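# Lock the six-bar wooden puzzle with the pale stick

## Task

Push the pale stick into the square opening of the wooden puzzle until equal lengths protrude on each side and all six bars are locked together. The puzzle must end up sitting on the table surface, or on a flat item lying on the table, without touching anything attached to the table. Then open the grippers and pull both arms away. The assembly has to stay correct without any support from the robot.

## Robot and tools

Robot: two arms, left_arm and right_arm, each ending in a parallel gripper. The names do not refer to image sides. Avoid letting the arms collide or push on each other. Something may occasionally jerk a held part or shove a loose one. Knocking anything off the table means failure. Drops, slips, slams and forceful pushes also count against you.

World frame: origin on the table surface midway between the arms, +z up, +x outward over the table, left_arm on the +y side. Each result's state line (left_arm: … | right_arm: …) gives each gripper's end_effector_position in metres and end_effector_quat_wxyz in this frame. Reported positions may be somewhat wrong, more so with the arm stretched far.

Gripper frame: fingers point along the gripper's +z, and they open and close along its y. The reported position is the spot between the finger pads, roughly 1 cm short of the tips.

Row format, used by both motion tools: 14 numbers, each in [-1, 1], always for both arms. First the left_arm seven: dx, dy, dz, rx, ry, rz, opening. Then the same seven for right_arm. dx..rz are an offset, not a pose. They are expressed in that gripper's own axes and measured from its pose at the start of the action. 1.0 equals 0.6 m of travel or 180 degrees of turn. rx, ry, rz form a single rotation vector. Opening is absolute, not an offset: +1 is fully open (0.093 m), -1 is closed.

execute_actions(actions): a list of actions run one after another. Each action is a table of up to 15 rows, and each row lasts one control step (1/30 s). If fewer than 15 rows are given, the last row fills the remaining steps. Every row is measured from the action's start pose, not from the row before it. For the first action in a call, the start pose is the last one a result reported. An empty list just returns the current state and images. At each step the command is clipped to within 70 mm and 16 degrees of the measured pose. After an action the arm travels no further than its last clipped pose, so large motions need several actions. Joint friction can leave the gripper up to about 31 mm short, and very small commands may not move it at all. An arm that should stay still: in a reply's first call, send the offset that returns it to its desired pose; in later calls send zeros, with its proper opening.

move(target, speed, blocking): target is one row as above. Its offsets are taken from the pose in the most recent result that showed one. Each gripper follows a straight path, and both paths finish together, lasting 0.5 to 10 s; anything longer is cut off at 10 s. speed is the top path speed in m/s, from 0.002 to 0.5 (default 0.25); rotation is capped at twice that value in rad/s. Grippers rotate the short way. Paths ignore obstacles and the other arm. Real motion can lag, drift, or exceed the speed, especially near full reach. Faster contact hits harder, and aiming deeper past a contact presses harder. The opening is applied at the start. With blocking=false the result comes after 0.5 s while motion continues. Until a result shows the move has ended, other moves and execute_actions are refused, so use wait(0) or stop. The move: line reports the ending (done, off_target, moving, held, fault) and the limits that acted. paced means the sent pose was clipped. held means a safety check blocked steps, after which the arm may lurch faster than speed. Each gripper's distance from its target is also listed.

wait(seconds): 0 to 10; arms hold their last command and any running move continues. stop(): brakes a running move; it needs stopping distance, and the fingers keep moving. zoom_image(camera, region): camera is cam_high, cam_low, cam_left_wrist or cam_right_wrist (all 672x504); region is [x0, y0, x1, y1] pixels from the top-left, at most 504 by 504. finished_scene(scene): pass the current scene number; it is irreversible and the goal must already hold steadily.

Gripping: grip_measured is the finger motor position, +1 open, -1 closed. The pads meet near -0.94, and each mm of object width adds about 0.0208. Each gripper has a fixed reading bias of up to ±0.02. Fingers stop on contact while the motor continues, and a target further below the contact reading squeezes harder, up to roughly 50–62 N per pad (less for parts under about 5 mm thick). To keep a grip, keep sending the same closing value. The last entry of each arm's Joint positions is the opening in metres, and it is only a true gap while nothing blocks the fingers.

Other result lines: Hand target is where the controller is currently steering a gripper. pose unreachable means a clearance check altered or blocked that arm's command. FAULT lines mean an arm stopped. MOTOR HOT appears from 75 °C. At 90 °C the arm halts for 10 s, and at 100 °C it goes limp and falls. Holding loads for long heats the motors. Joint torques are raw drive outputs with offsets and noise. Joint ranges (rad), base to gripper: waist -2.618..3.054, shoulder 0..3.142, elbow 0..3.142, wrist pitch -1.571..1.571, wrist yaw -1.571..1.571, wrist roll -2.094..2.094. The elbow cannot fully straighten. Camera intrinsics and extrinsics (K, distortion, T_world_to_cam) come with the session, may be off by a few degrees and millimetres, and are updated in results when they change.

Each tool is called after "Request:" in YAML: its name, and indented under it one key for each argument.

## Session

Request:
execute_actions:
  actions: []

Scene clock: 0.00 s.
left_arm: end_effector_position=(+0.3751, +0.7204, +0.1169) grip_measured=+0.996 end_effector_quat_wxyz=(+0.718, -0.562, +0.378, +0.159) | right_arm: end_effector_position=(+0.3047, +0.1256, +0.1680) grip_measured=+0.996 end_effector_quat_wxyz=(-0.301, +0.121, +0.804, +0.499)
Joint positions: left_arm=[ 1.004  2.337  1.133  1.293 -0.341 -0.731  0.093] | right_arm=[ 0.443  2.123  1.694 -0.766 -1.219  1.091  0.093]
Joint velocities: left_arm=[-0.007 -0.002  0.007 -0.007 -0.037  0.037 -0.001] | right_arm=[-0.017  0.012 -0.027 -0.051  0.037  0.051  0.001]
Joint torques (N m, as the arm reports them, + toward a larger angle): no reading
Hand target (left_arm): +0.375, +0.720, +0.117; +0.718, -0.562, +0.378, +0.159
Hand target (right_arm): +0.305, +0.126, +0.168; -0.301, +0.121, +0.804, +0.499

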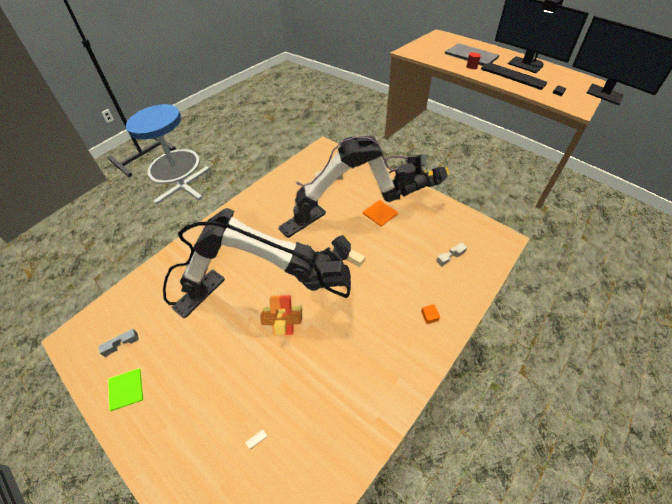

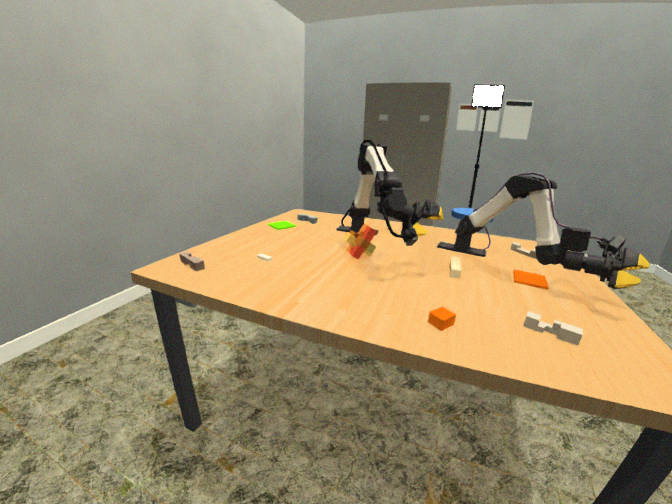

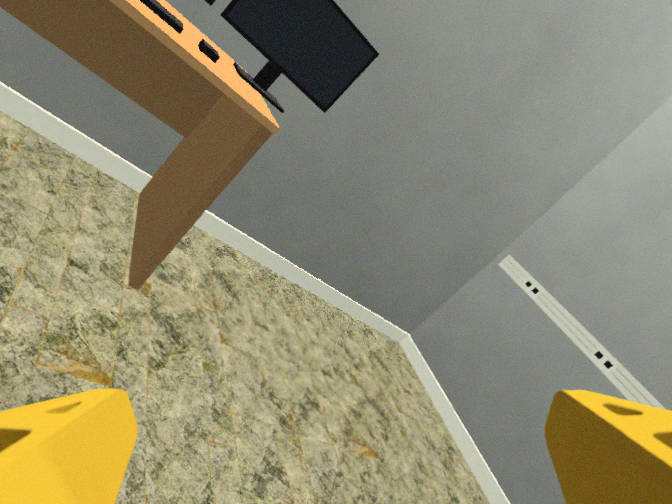

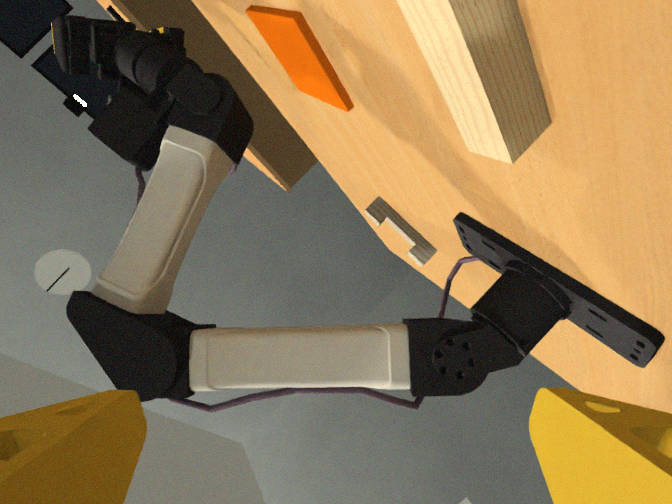

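Request:
zoom_image:
  camera: "cam_high"
  region: [230, 230, 390, 350]

Request:
zoom_image:
  camera: "cam_low"
  region: [320, 200, 480, 300]

Region (230, 230, 390, 350) of cam_high's 672x504 image, scaled by 3.150, with more detail than that image has; it fills the top 378 rows of this view, and the rest is white.

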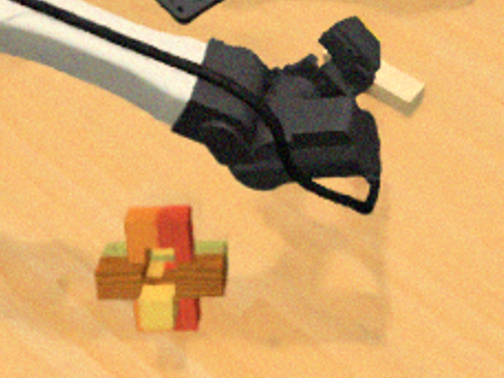

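Region (320, 200, 480, 300) of cam_low's 672x504 image, scaled by 3.150, with more detail than that image has; it fills the top 315 rows of this view, and the rest is white.

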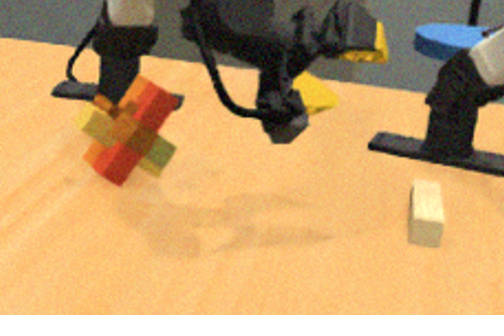

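Request:
move:
  target: [0.021,-0.429,-0.693,0.129,0.584,0.457,1, 0.060,-0.007,-0.485,0.340,-0.205,-0.0825,1]
  speed: 0.2

Scene clock: 18.27 s.
left_arm: end_effector_position=(+0.3966, +0.2554, +0.2373) grip_measured=+0.996 end_effector_quat_wxyz=(+0.101, +0.007, +0.995, +0.017) | right_arm: end_effector_position=(+0.3785, -0.1300, +0.2652) grip_measured=+0.996 end_effector_quat_wxyz=(+0.152, +0.002, +0.987, +0.055)
Joint positions: left_arm=[ 0.159  1.8    1.986 -1.552 -0.03   0.028  0.093] | right_arm=[ 0.182  1.926  2.245 -1.567 -0.025  0.274  0.093]
Joint velocities: left_arm=[-0.012  0.002 -0.002 -0.11  -0.007  0.051 -0.   ] | right_arm=[-0.012 -0.002 -0.007  0.022 -0.007  0.037  0.   ]
Joint torques (N m, as the arm reports them, + toward a larger angle): left_arm=[-0.54 -9.51  9.16  0.68  0.14  0.17] | right_arm=[-0.13 -9.78  7.8   0.87  0.13 -0.04]
Hand target (left_arm): +0.399, +0.253, +0.249; +0.120, +0.012, +0.993, +0.014
Hand target (right_arm): +0.377, -0.133, +0.280; +0.172, -0.001, +0.984, +0.051
Off the commanded pose (left_arm): 0.014 m, 12 deg.
Off the commanded pose (right_arm): 0.016 m, 19 deg; orientation clipped at the last step of the last action.
joint sent to its limit (left arm) — the command would take joint 4 (wrist pitch) past its lower limit, so that joint was sent only as far as its limit.
joint sent to its limit (right arm) — the command would take joint 4 (wrist pitch) past its lower limit, so that joint was sent only as far as its limit.
move: off_target (left_arm, right_arm); limits=paced
camera_calibration (this result's frames):
cam_left_wrist: T_world_to_cam=[[-0.00193912, -0.998928, -0.0462433, 0.266152], [-0.972771, -0.00883318, 0.231602, 0.370622], [-0.231762, 0.0454332, -0.971711, 0.390532], [0, 0, 0, 1]] pos_world=[0.451557, 0.251397, 0.305955]
cam_right_wrist: T_world_to_cam=[[0.0146431, -0.992345, -0.122628, -0.0969556], [-0.992344, -0.0294641, 0.119937, 0.379706], [-0.122632, 0.119933, -0.985179, 0.400665], [0, 0, 0, 1]] pos_world=[0.427353, -0.133079, 0.337296]

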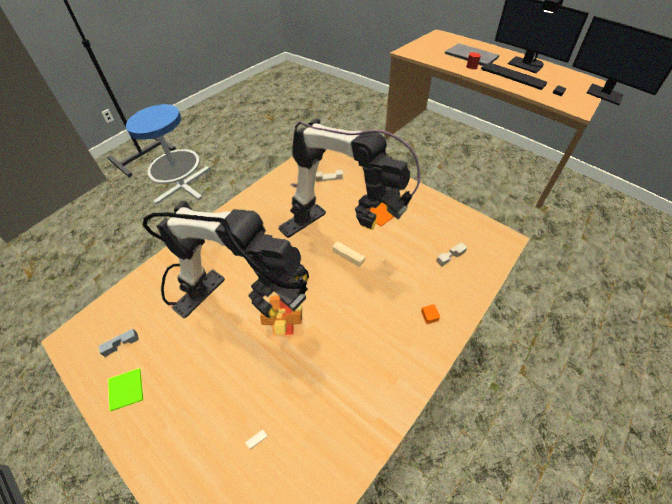

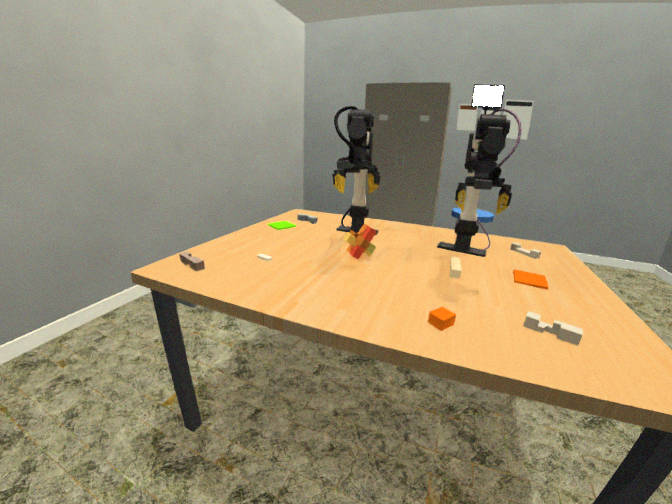

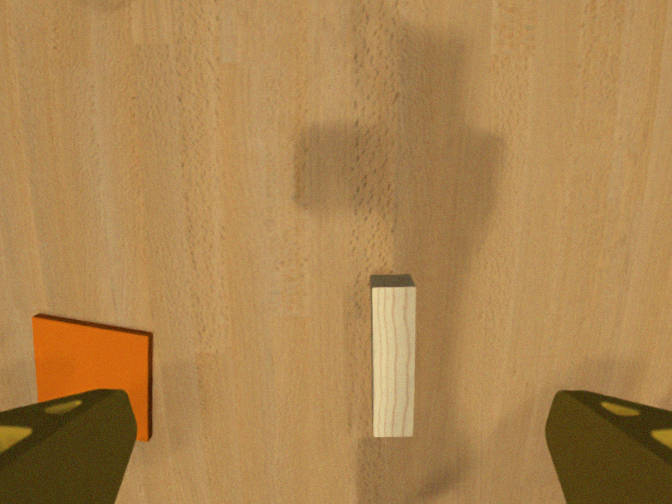

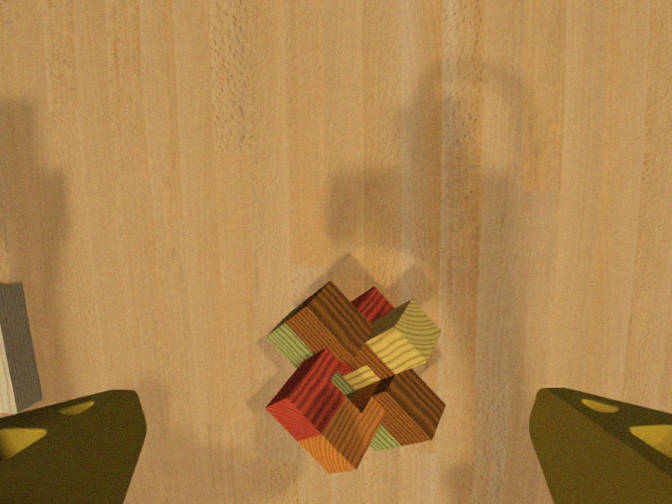

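Request:
zoom_image:
  camera: "cam_right_wrist"
  region: [240, 264, 480, 504]

Region (240, 264, 480, 504) of cam_right_wrist's 672x504 image, scaled by 2.100, with more detail than that image has.

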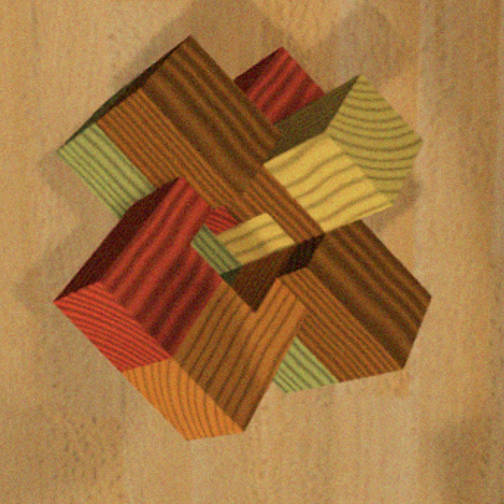

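Request:
move:
  target: [0.141,-0.065,0.22,0.011,0.0645,-0.004,1, 0.253,0.0975,0.1055,0.139,-0.099,0.2125,1]
  speed: 0.15

Scene clock: 50.37 s.
left_arm: end_effector_position=(+0.3404, +0.2227, +0.0889) grip_measured=+0.996 end_effector_quat_wxyz=(-0.006, +0.002, +1.000, +0.003) | right_arm: end_effector_position=(+0.2582, -0.0559, +0.1714) grip_measured=+0.996 end_effector_quat_wxyz=(+0.262, +0.369, +0.887, -0.091)
Joint positions: left_arm=[ 0.066  1.716  1.303 -1.171 -0.005 -0.079  0.093] | right_arm=[ 0.799  1.743  1.56  -1.413  0.561  1.678  0.093]
Joint velocities: left_arm=[ 0.017 -0.017  0.007 -0.007  0.022  0.051  0.001] | right_arm=[-0.012  0.007  0.002 -0.037  0.037  0.037 -0.001]
Joint torques (N m, as the arm reports them, + toward a larger angle): left_arm=[-0.69 -9.87  5.48  0.39  0.17  0.06] | right_arm=[ 0.17 -6.42  4.26  0.06  0.54  0.11]
Hand target (left_arm): +0.338, +0.219, +0.090; +0.001, +0.003, +1.000, -0.001
Hand target (right_arm): +0.254, -0.062, +0.165; +0.263, +0.363, +0.887, -0.114
Off the commanded pose (left_arm): 0.001 m, 1 deg.
Off the commanded pose (right_arm): 0.010 m, 2 deg.
move: done
camera_calibration (this result's frames):
cam_left_wrist: T_world_to_cam=[[0.00360466, -0.999809, -0.0192182, 0.222399], [-0.900533, -0.0116012, 0.434634, 0.30801], [-0.434774, 0.0157399, -0.900402, 0.304116], [0, 0, 0, 1]] pos_world=[0.408793, 0.221143, 0.144229]
cam_right_wrist: T_world_to_cam=[[-0.697972, -0.714748, -0.0443788, 0.152906], [-0.705002, 0.696691, -0.13264, 0.28343], [0.125722, -0.0612917, -0.99017, 0.211148], [0, 0, 0, 1]] pos_world=[0.279997, -0.0752318, 0.253452]

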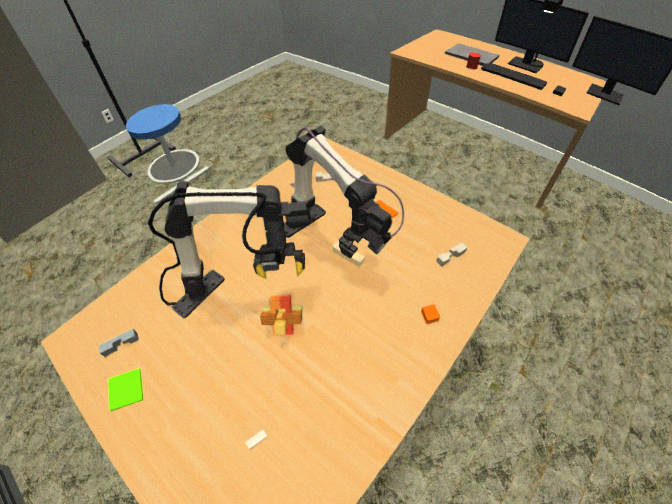

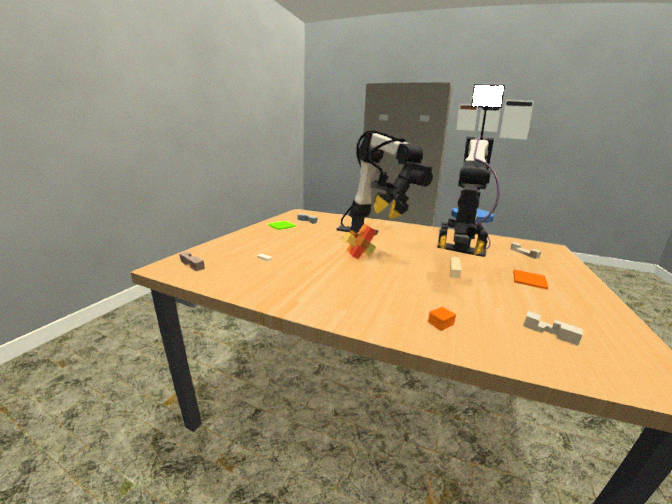

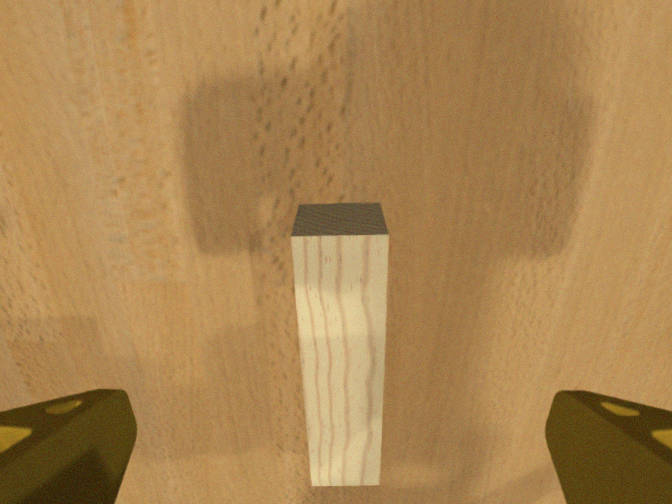

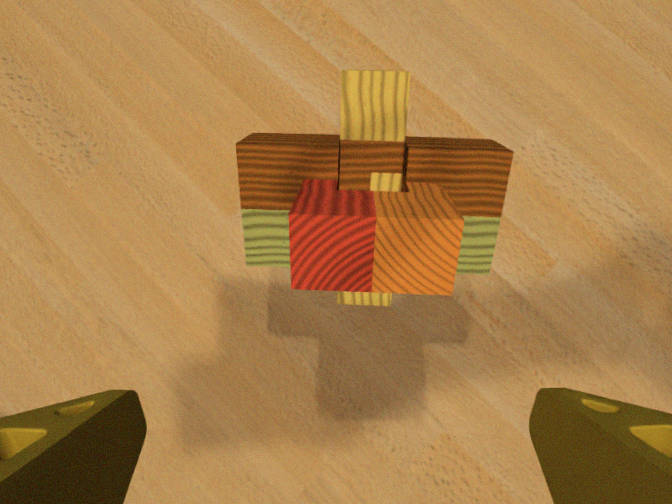

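Request:
move:
  target: [0,0,0.118,0,0,0,1, 0.005,-0.024,0.155,0.008,-0.008,-0.006,1]
  speed: 0.06

Scene clock: 56.23 s.
left_arm: end_effector_position=(+0.3430, +0.2225, +0.0273) grip_measured=+0.996 end_effector_quat_wxyz=(+0.004, +0.001, +1.000, +0.002) | right_arm: end_effector_position=(+0.2834, -0.0913, +0.0923) grip_measured=+0.996 end_effector_quat_wxyz=(+0.260, +0.363, +0.888, -0.107)
Joint positions: left_arm=[ 0.066  1.776  1.119 -0.907 -0.005 -0.08   0.093] | right_arm=[ 0.666  1.743  1.241 -1.04   0.569  1.517  0.093]
Joint velocities: left_arm=[ 0.027 -0.002 -0.007 -0.007  0.007 -0.051 -0.   ] | right_arm=[ 0.022 -0.007  0.002 -0.022 -0.051  0.007 -0.   ]
Joint torques (N m, as the arm reports them, + toward a larger angle): left_arm=[-0.37 -7.18  5.27  0.43  0.1   0.11] | right_arm=[-1.06 -7.98  4.03  0.47  0.56  0.01]
Hand target (left_arm): +0.338, +0.222, +0.019; -0.006, +0.001, +1.000, +0.003
Hand target (right_arm): +0.284, -0.097, +0.091; +0.267, +0.363, +0.886, -0.109
Off the commanded pose (left_arm): 0.010 m, 1 deg.
Off the commanded pose (right_arm): 0.006 m, 1 deg.
move: done
camera_calibration (this result's frames):
cam_left_wrist: T_world_to_cam=[[0.00434917, -0.999837, -0.0175087, 0.220697], [-0.908945, -0.011252, 0.416764, 0.340393], [-0.416893, 0.0141019, -0.908846, 0.244273], [0, 0, 0, 1]] pos_world=[0.410274, 0.221046, 0.0840074]
cam_right_wrist: T_world_to_cam=[[-0.69616, -0.717779, -0.0124496, 0.137977], [-0.70944, 0.690518, -0.140996, 0.316871], [0.109801, -0.0893233, -0.989932, 0.129442], [0, 0, 0, 1]] pos_world=[0.306642, -0.108205, 0.174534]

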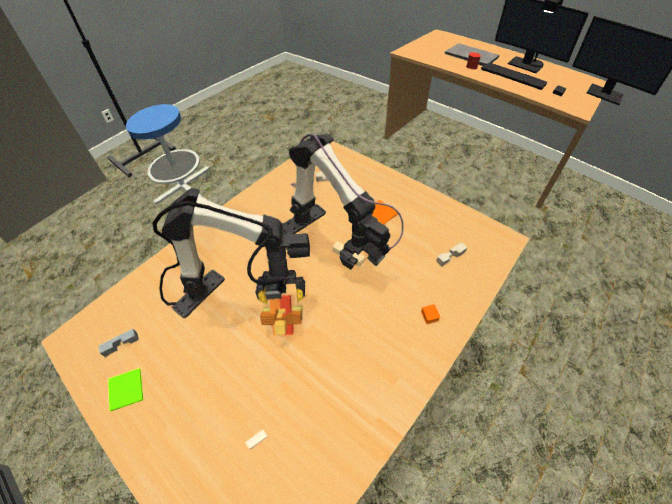

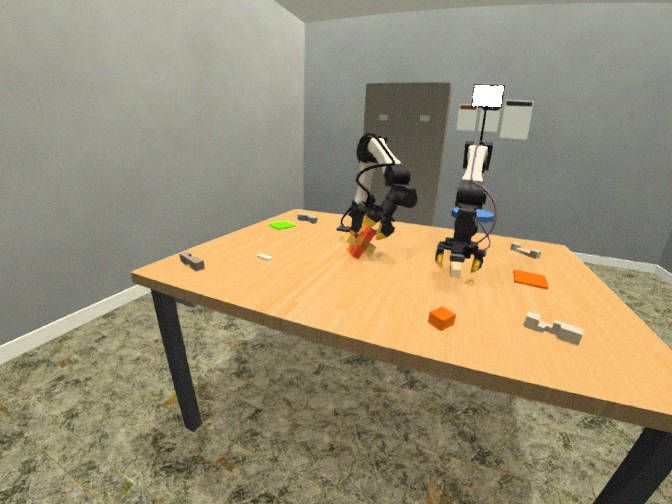

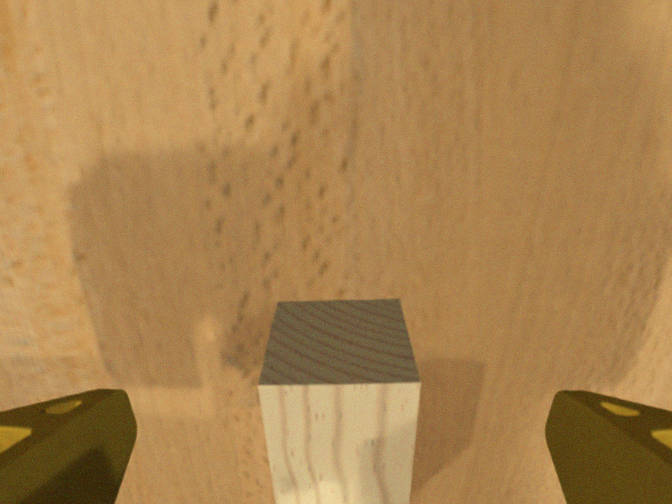

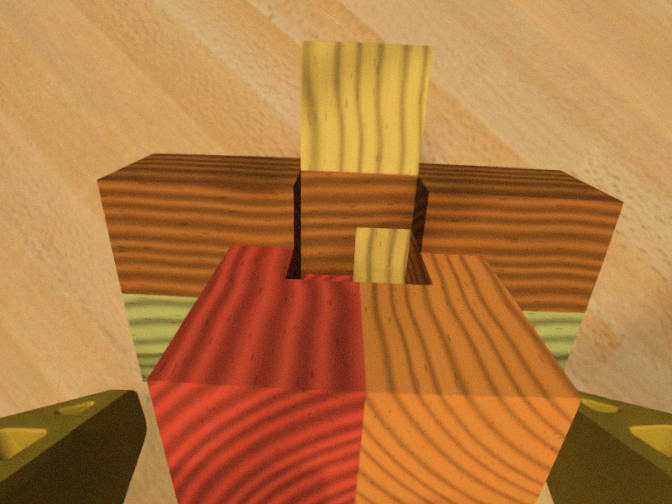

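Request:
move:
  target: [0.008,0,0.03,0,0,0,1, -0.022,-0.016,0.016,0,0,0,1]
  speed: 0.03

Scene clock: 58.73 s.
left_arm: end_effector_position=(+0.3429, +0.2225, +0.0179) grip_measured=+0.996 end_effector_quat_wxyz=(+0.012, +0.001, +1.000, +0.002) | right_arm: end_effector_position=(+0.2896, -0.1060, +0.0925) grip_measured=+0.996 end_effector_quat_wxyz=(+0.259, +0.362, +0.889, -0.110)
Joint positions: left_arm=[ 0.066  1.776  1.077 -0.847 -0.005 -0.08   0.093] | right_arm=[ 0.618  1.722  1.216 -1.013  0.569  1.46   0.093]
Joint velocities: left_arm=[-0.007 -0.017  0.017  0.037  0.037 -0.037 -0.001] | right_arm=[-0.012 -0.012 -0.012  0.007 -0.037  0.022 -0.001]
Joint torques (N m, as the arm reports them, + toward a larger angle): left_arm=[-0.29 -7.23  5.04  0.42  0.1   0.1 ] | right_arm=[-0.91 -8.36  4.    0.56  0.38 -0.02]
Hand target (left_arm): +0.338, +0.222, +0.010; +0.003, +0.001, +1.000, +0.002
Hand target (right_arm): +0.288, -0.109, +0.091; +0.260, +0.363, +0.888, -0.107
Off the commanded pose (left_arm): 0.010 m, 1 deg.
Off the commanded pose (right_arm): 0.004 m, 0 deg.
move: done
camera_calibration (this result's frames):
cam_left_wrist: T_world_to_cam=[[0.00464814, -0.999862, -0.0159533, 0.220416], [-0.916247, -0.0106492, 0.400473, 0.346889], [-0.400587, 0.0127557, -0.91617, 0.2305], [0, 0, 0, 1]] pos_world=[0.409147, 0.221139, 0.0757735]
cam_right_wrist: T_world_to_cam=[[-0.696123, -0.717909, -0.0043928, 0.13098], [-0.710175, 0.689494, -0.142304, 0.331694], [0.10519, -0.0959414, -0.989813, 0.12832], [0, 0, 0, 1]] pos_world=[0.313241, -0.122358, 0.17479]

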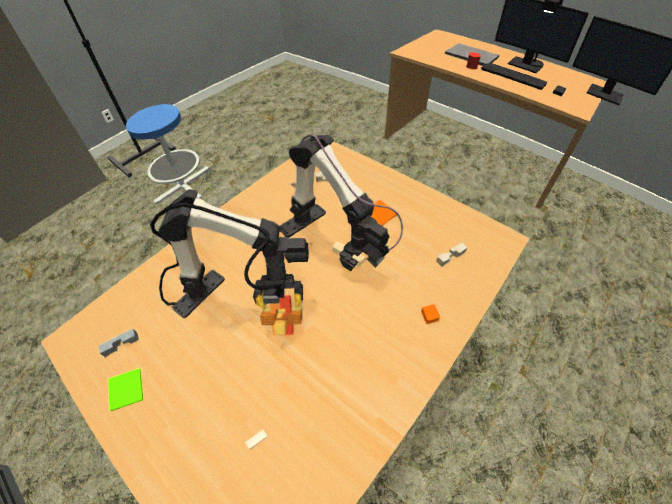

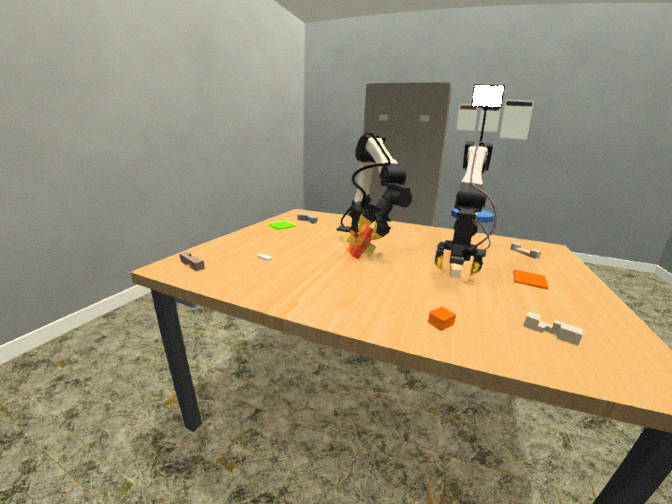

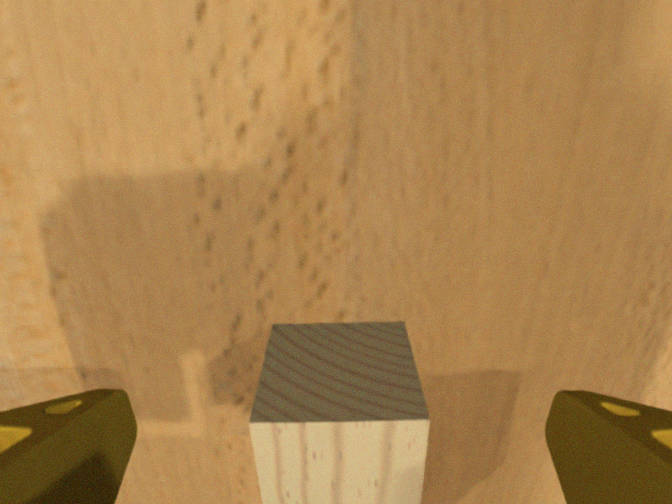

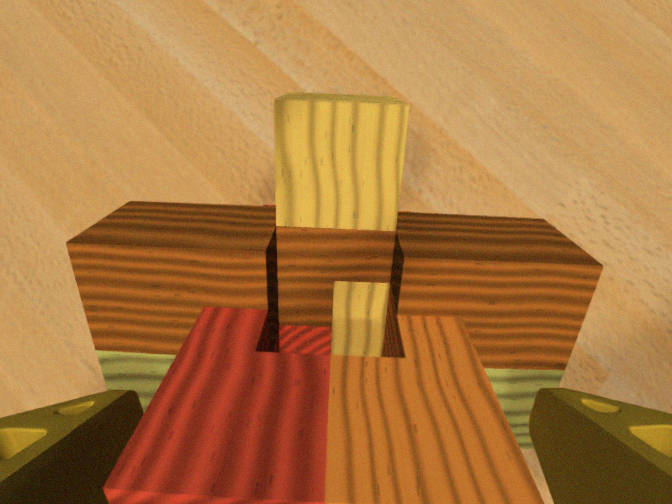

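Request:
execute_actions:
  actions:
    - [[0,0,0,0,0,0,0.2,0,0,0,0,0,0,0.55]]
    - [[0,0,0,0,0,0,-0.25,0,0,0,0,0,0,0.3]]
    - [[0,0,0,0,0,0,-0.55,0,0,0,0,0,0,0.08]]
    - [[0,0,0,0,0,0,-0.55,0,0,0,0,0,0,0.08]]

Scene clock: 61.73 s.
left_arm: end_effector_position=(+0.3432, +0.2224, +0.0179) grip_measured=-0.494 end_effector_quat_wxyz=(+0.013, +0.001, +1.000, +0.001) | right_arm: end_effector_position=(+0.2898, -0.1057, +0.0925) grip_measured=+0.158 end_effector_quat_wxyz=(+0.259, +0.361, +0.889, -0.110)
Joint positions: left_arm=[ 0.066  1.776  1.077 -0.846 -0.005 -0.079  0.022] | right_arm=[ 0.618  1.722  1.216 -1.012  0.568  1.459  0.053]
Joint velocities: left_arm=[-0.002 -0.002  0.007 -0.007 -0.022 -0.022 -0.001] | right_arm=[ 0.017  0.002  0.007  0.051  0.037 -0.037 -0.   ]
Joint torques (N m, as the arm reports them, + toward a larger angle): left_arm=[-0.23 -8.29  6.68  0.36  0.09  0.11] | right_arm=[-0.37 -7.18  5.77  0.37  0.36  0.06]
Hand target (left_arm): +0.343, +0.222, +0.018; +0.013, +0.001, +1.000, +0.001
Hand target (right_arm): +0.290, -0.106, +0.092; +0.259, +0.361, +0.889, -0.110
Off the commanded pose (left_arm): 0.000 m, 0 deg.
Off the commanded pose (right_arm): 0.000 m, 0 deg.
camera_calibration (this result's frames):
cam_left_wrist: T_world_to_cam=[[0.00428496, -0.999865, -0.0158638, 0.220516], [-0.916706, -0.0102659, 0.399429, 0.34723], [-0.399538, 0.0128309, -0.916627, 0.230248], [0, 0, 0, 1]] pos_world=[0.409357, 0.221096, 0.0758561]
cam_right_wrist: T_world_to_cam=[[-0.695401, -0.718601, -0.00536884, 0.13113], [-0.710832, 0.688942, -0.141692, 0.331688], [0.105519, -0.0947161, -0.989896, 0.12832], [0, 0, 0, 1]] pos_world=[0.313422, -0.12213, 0.174725]

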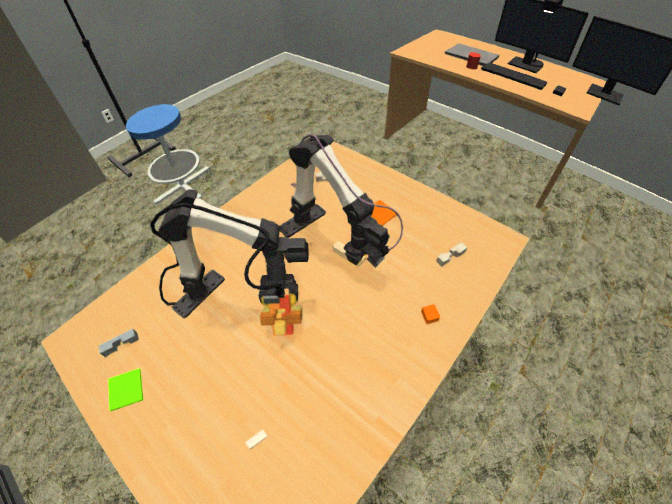

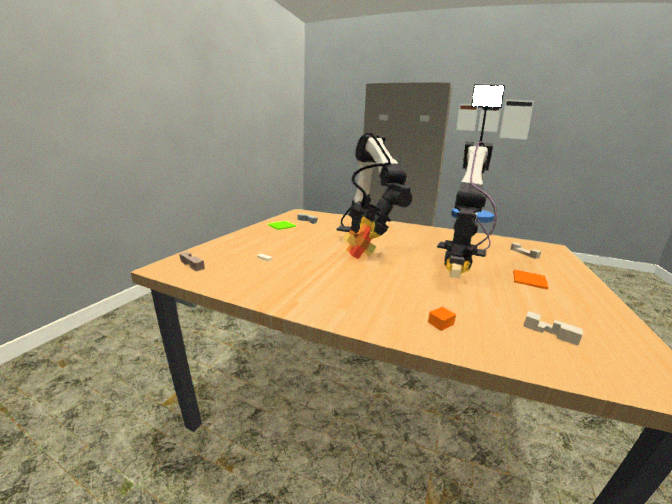

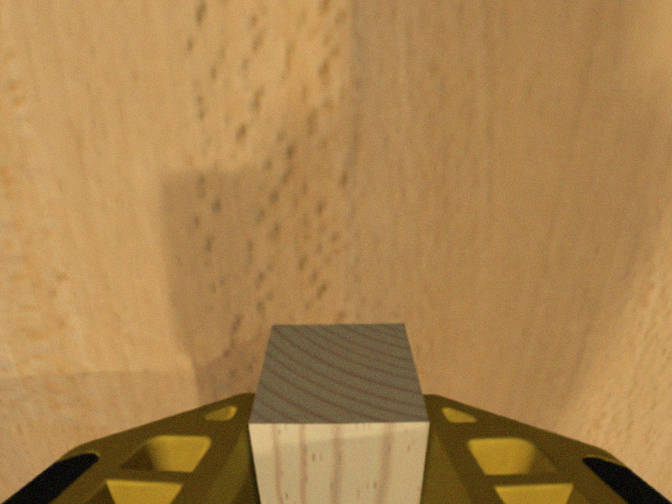

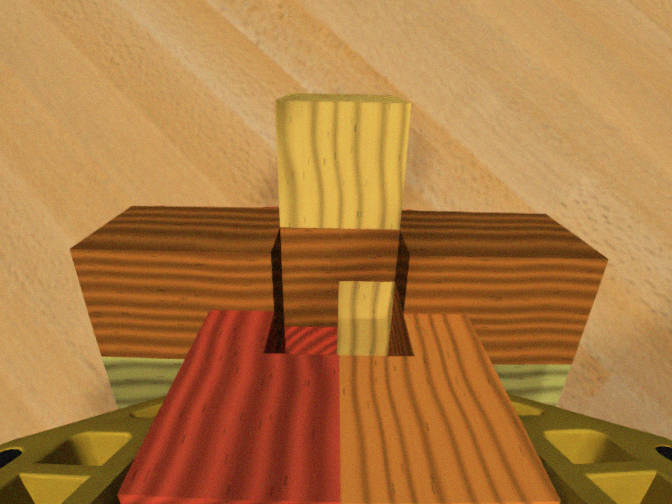

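Request:
move:
  target: [0,0,-0.3,0,0,0,-0.55, -0.09,0,-0.14,0,0,0,0.08]
  speed: 0.1

Scene clock: 68.20 s.
left_arm: end_effector_position=(+0.3387, +0.2228, +0.1895) grip_measured=-0.494 end_effector_quat_wxyz=(+0.006, +0.001, +1.000, +0.002) | right_arm: end_effector_position=(+0.2840, -0.1055, +0.1734) grip_measured=+0.158 end_effector_quat_wxyz=(+0.237, +0.357, +0.895, -0.122)
Joint positions: left_arm=[ 0.066  1.697  1.682 -1.545 -0.005 -0.079  0.022] | right_arm=[ 0.618  1.711  1.538 -1.39   0.541  1.459  0.053]
Joint velocities: left_arm=[ 0.017 -0.007 -0.007  0.022  0.007 -0.081 -0.   ] | right_arm=[-0.007 -0.007  0.007 -0.007 -0.066 -0.022  0.   ]
Joint torques (N m, as the arm reports them, + toward a larger angle): left_arm=[ 0.08 -7.87  9.11  0.21  0.09  0.15] | right_arm=[-0.11 -8.55  8.75  0.14  0.66  0.09]
Hand target (left_arm): +0.341, +0.224, +0.197; +0.017, +0.001, +1.000, +0.001
Hand target (right_arm): +0.288, -0.106, +0.192; +0.259, +0.362, +0.889, -0.110
Off the commanded pose (left_arm): 0.008 m, 1 deg.
Off the commanded pose (right_arm): 0.020 m, 3 deg.
joint sent to its limit (left arm) — the command would take joint 4 (wrist pitch) past its lower limit, so that joint was sent only as far as its limit.
move: off_target (right_arm)
camera_calibration (this result's frames):
cam_left_wrist: T_world_to_cam=[[0.00405323, -0.999846, -0.0170837, 0.223931], [-0.910997, -0.0107373, 0.412272, 0.270327], [-0.412392, 0.0138921, -0.9109, 0.388809], [0, 0, 0, 1]] pos_world=[0.405702, 0.221398, 0.246543]
cam_right_wrist: T_world_to_cam=[[-0.694002, -0.719059, 0.0362724, 0.120019], [-0.717929, 0.687359, -0.110073, 0.335223], [0.0542171, -0.102432, -0.993261, 0.223391], [0, 0, 0, 1]] pos_world=[0.311848, -0.121236, 0.254432]

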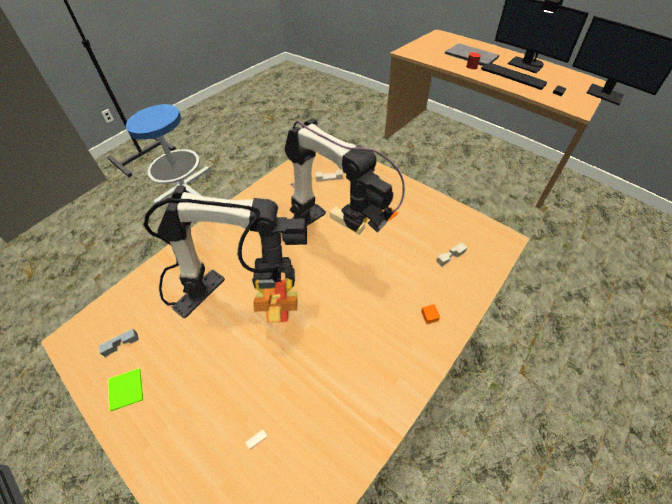

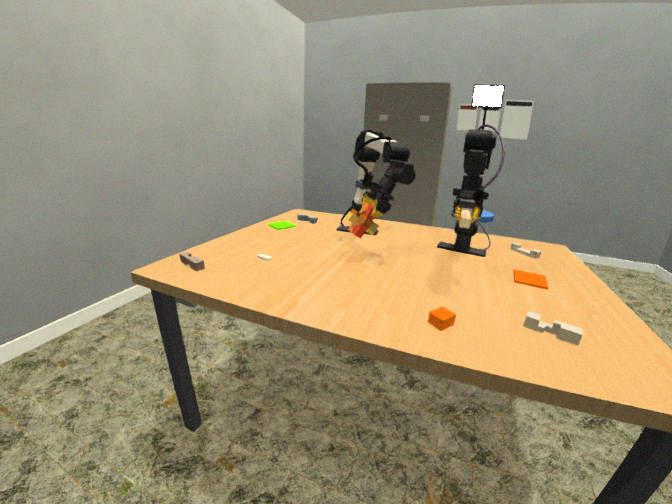

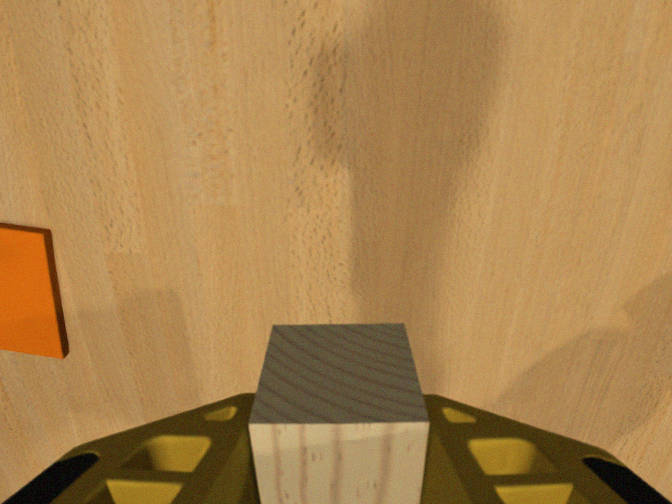

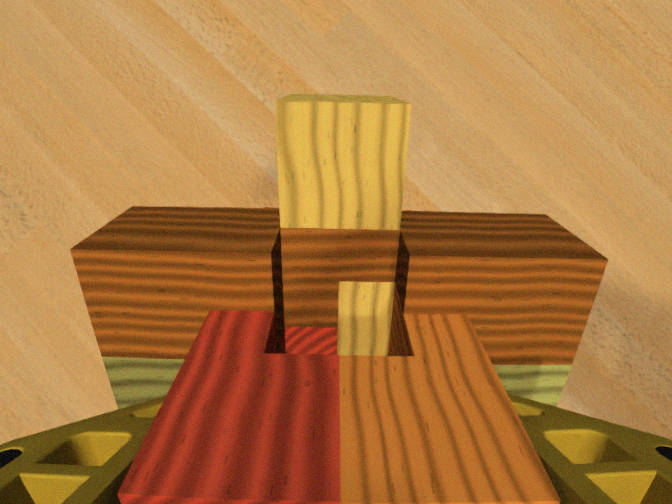

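Request:
move:
  target: [-0.037,-0.138,-0.15,0.20,-0.476,0.192,-0.55, -0.022,0.216,0.084,-0.4525,-0.265,-0.2474,0.08]
  speed: 0.2

Scene clock: 77.53 s.
left_arm: end_effector_position=(+0.3588, +0.1407, +0.2858) grip_measured=-0.493 end_effector_quat_wxyz=(+0.666, +0.259, +0.647, -0.265) | right_arm: end_effector_position=(+0.3870, -0.0447, +0.0921) grip_measured=+0.159 end_effector_quat_wxyz=(+0.598, -0.272, +0.708, +0.258)
Joint positions: left_arm=[ 0.198  1.012  0.534  0.519  0.808 -0.027  0.022] | right_arm=[ 0.193  1.929  0.536  1.222 -0.491 -0.041  0.053]
Joint velocities: left_arm=[ 0.007 -0.002 -0.012  0.007  0.037  0.066  0.   ] | right_arm=[ 0.002 -0.012 -0.002 -0.022  0.095 -0.022  0.   ]
Joint torques (N m, as the arm reports them, + toward a larger angle): left_arm=[-0.04 -1.2   7.25  1.97  0.13  0.07] | right_arm=[-0.9  -7.66  7.28  3.08 -0.26  0.06]
Hand target (left_arm): +0.360, +0.141, +0.281; +0.667, +0.259, +0.645, -0.267
Hand target (right_arm): +0.399, -0.041, +0.132; +0.653, -0.281, +0.655, +0.258
Off the commanded pose (left_arm): 0.007 m, 2 deg.
Off the commanded pose (right_arm): 0.041 m, 8 deg.
move: off_target (right_arm)
camera_calibration (this result's frames):
cam_left_wrist: T_world_to_cam=[[-0.679063, -0.734068, 0.00414933, 0.345032], [-0.294324, 0.267083, -0.917628, 0.367766], [0.672493, -0.624348, -0.39742, 0.0397316], [0, 0, 0, 1]] pos_world=[0.315822, 0.17986, 0.351831]
cam_right_wrist: T_world_to_cam=[[0.703302, -0.709473, -0.0448872, -0.294742], [-0.41506, -0.358548, -0.836163, 0.261333], [0.57714, 0.606706, -0.546641, -0.068524], [0, 0, 0, 1]] pos_world=[0.35531, -0.0738371, 0.167829]

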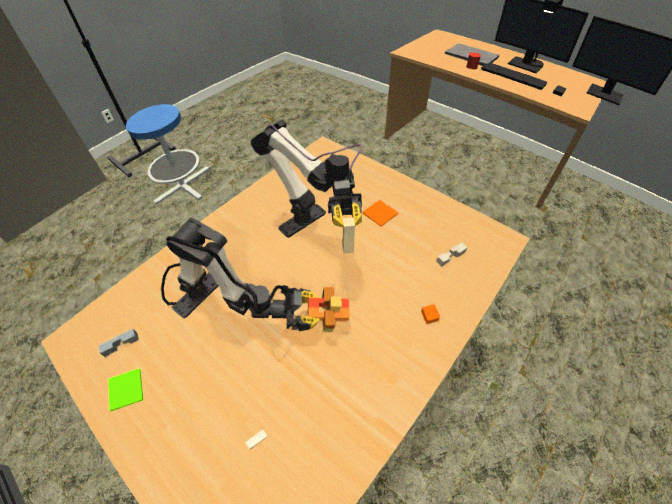

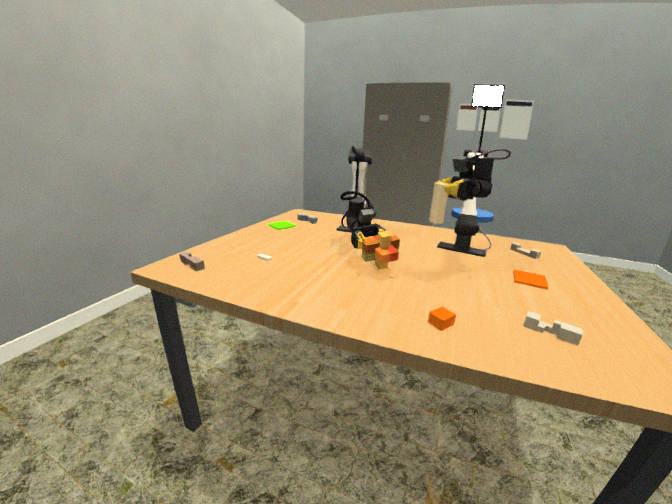

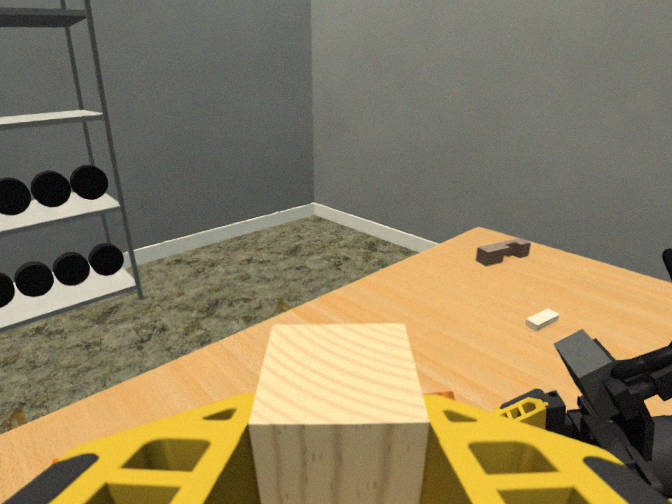

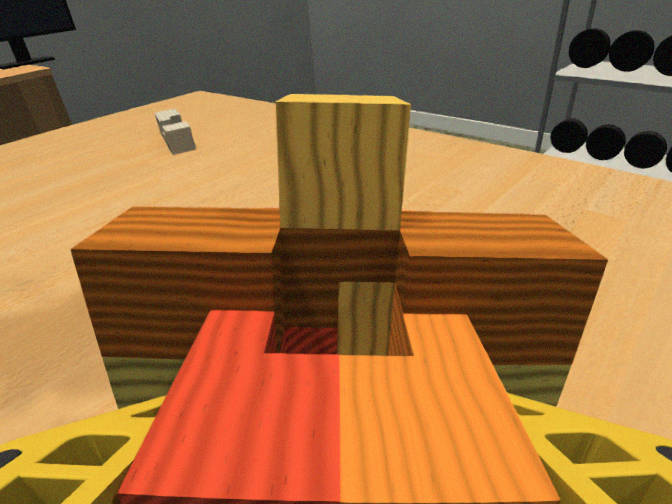

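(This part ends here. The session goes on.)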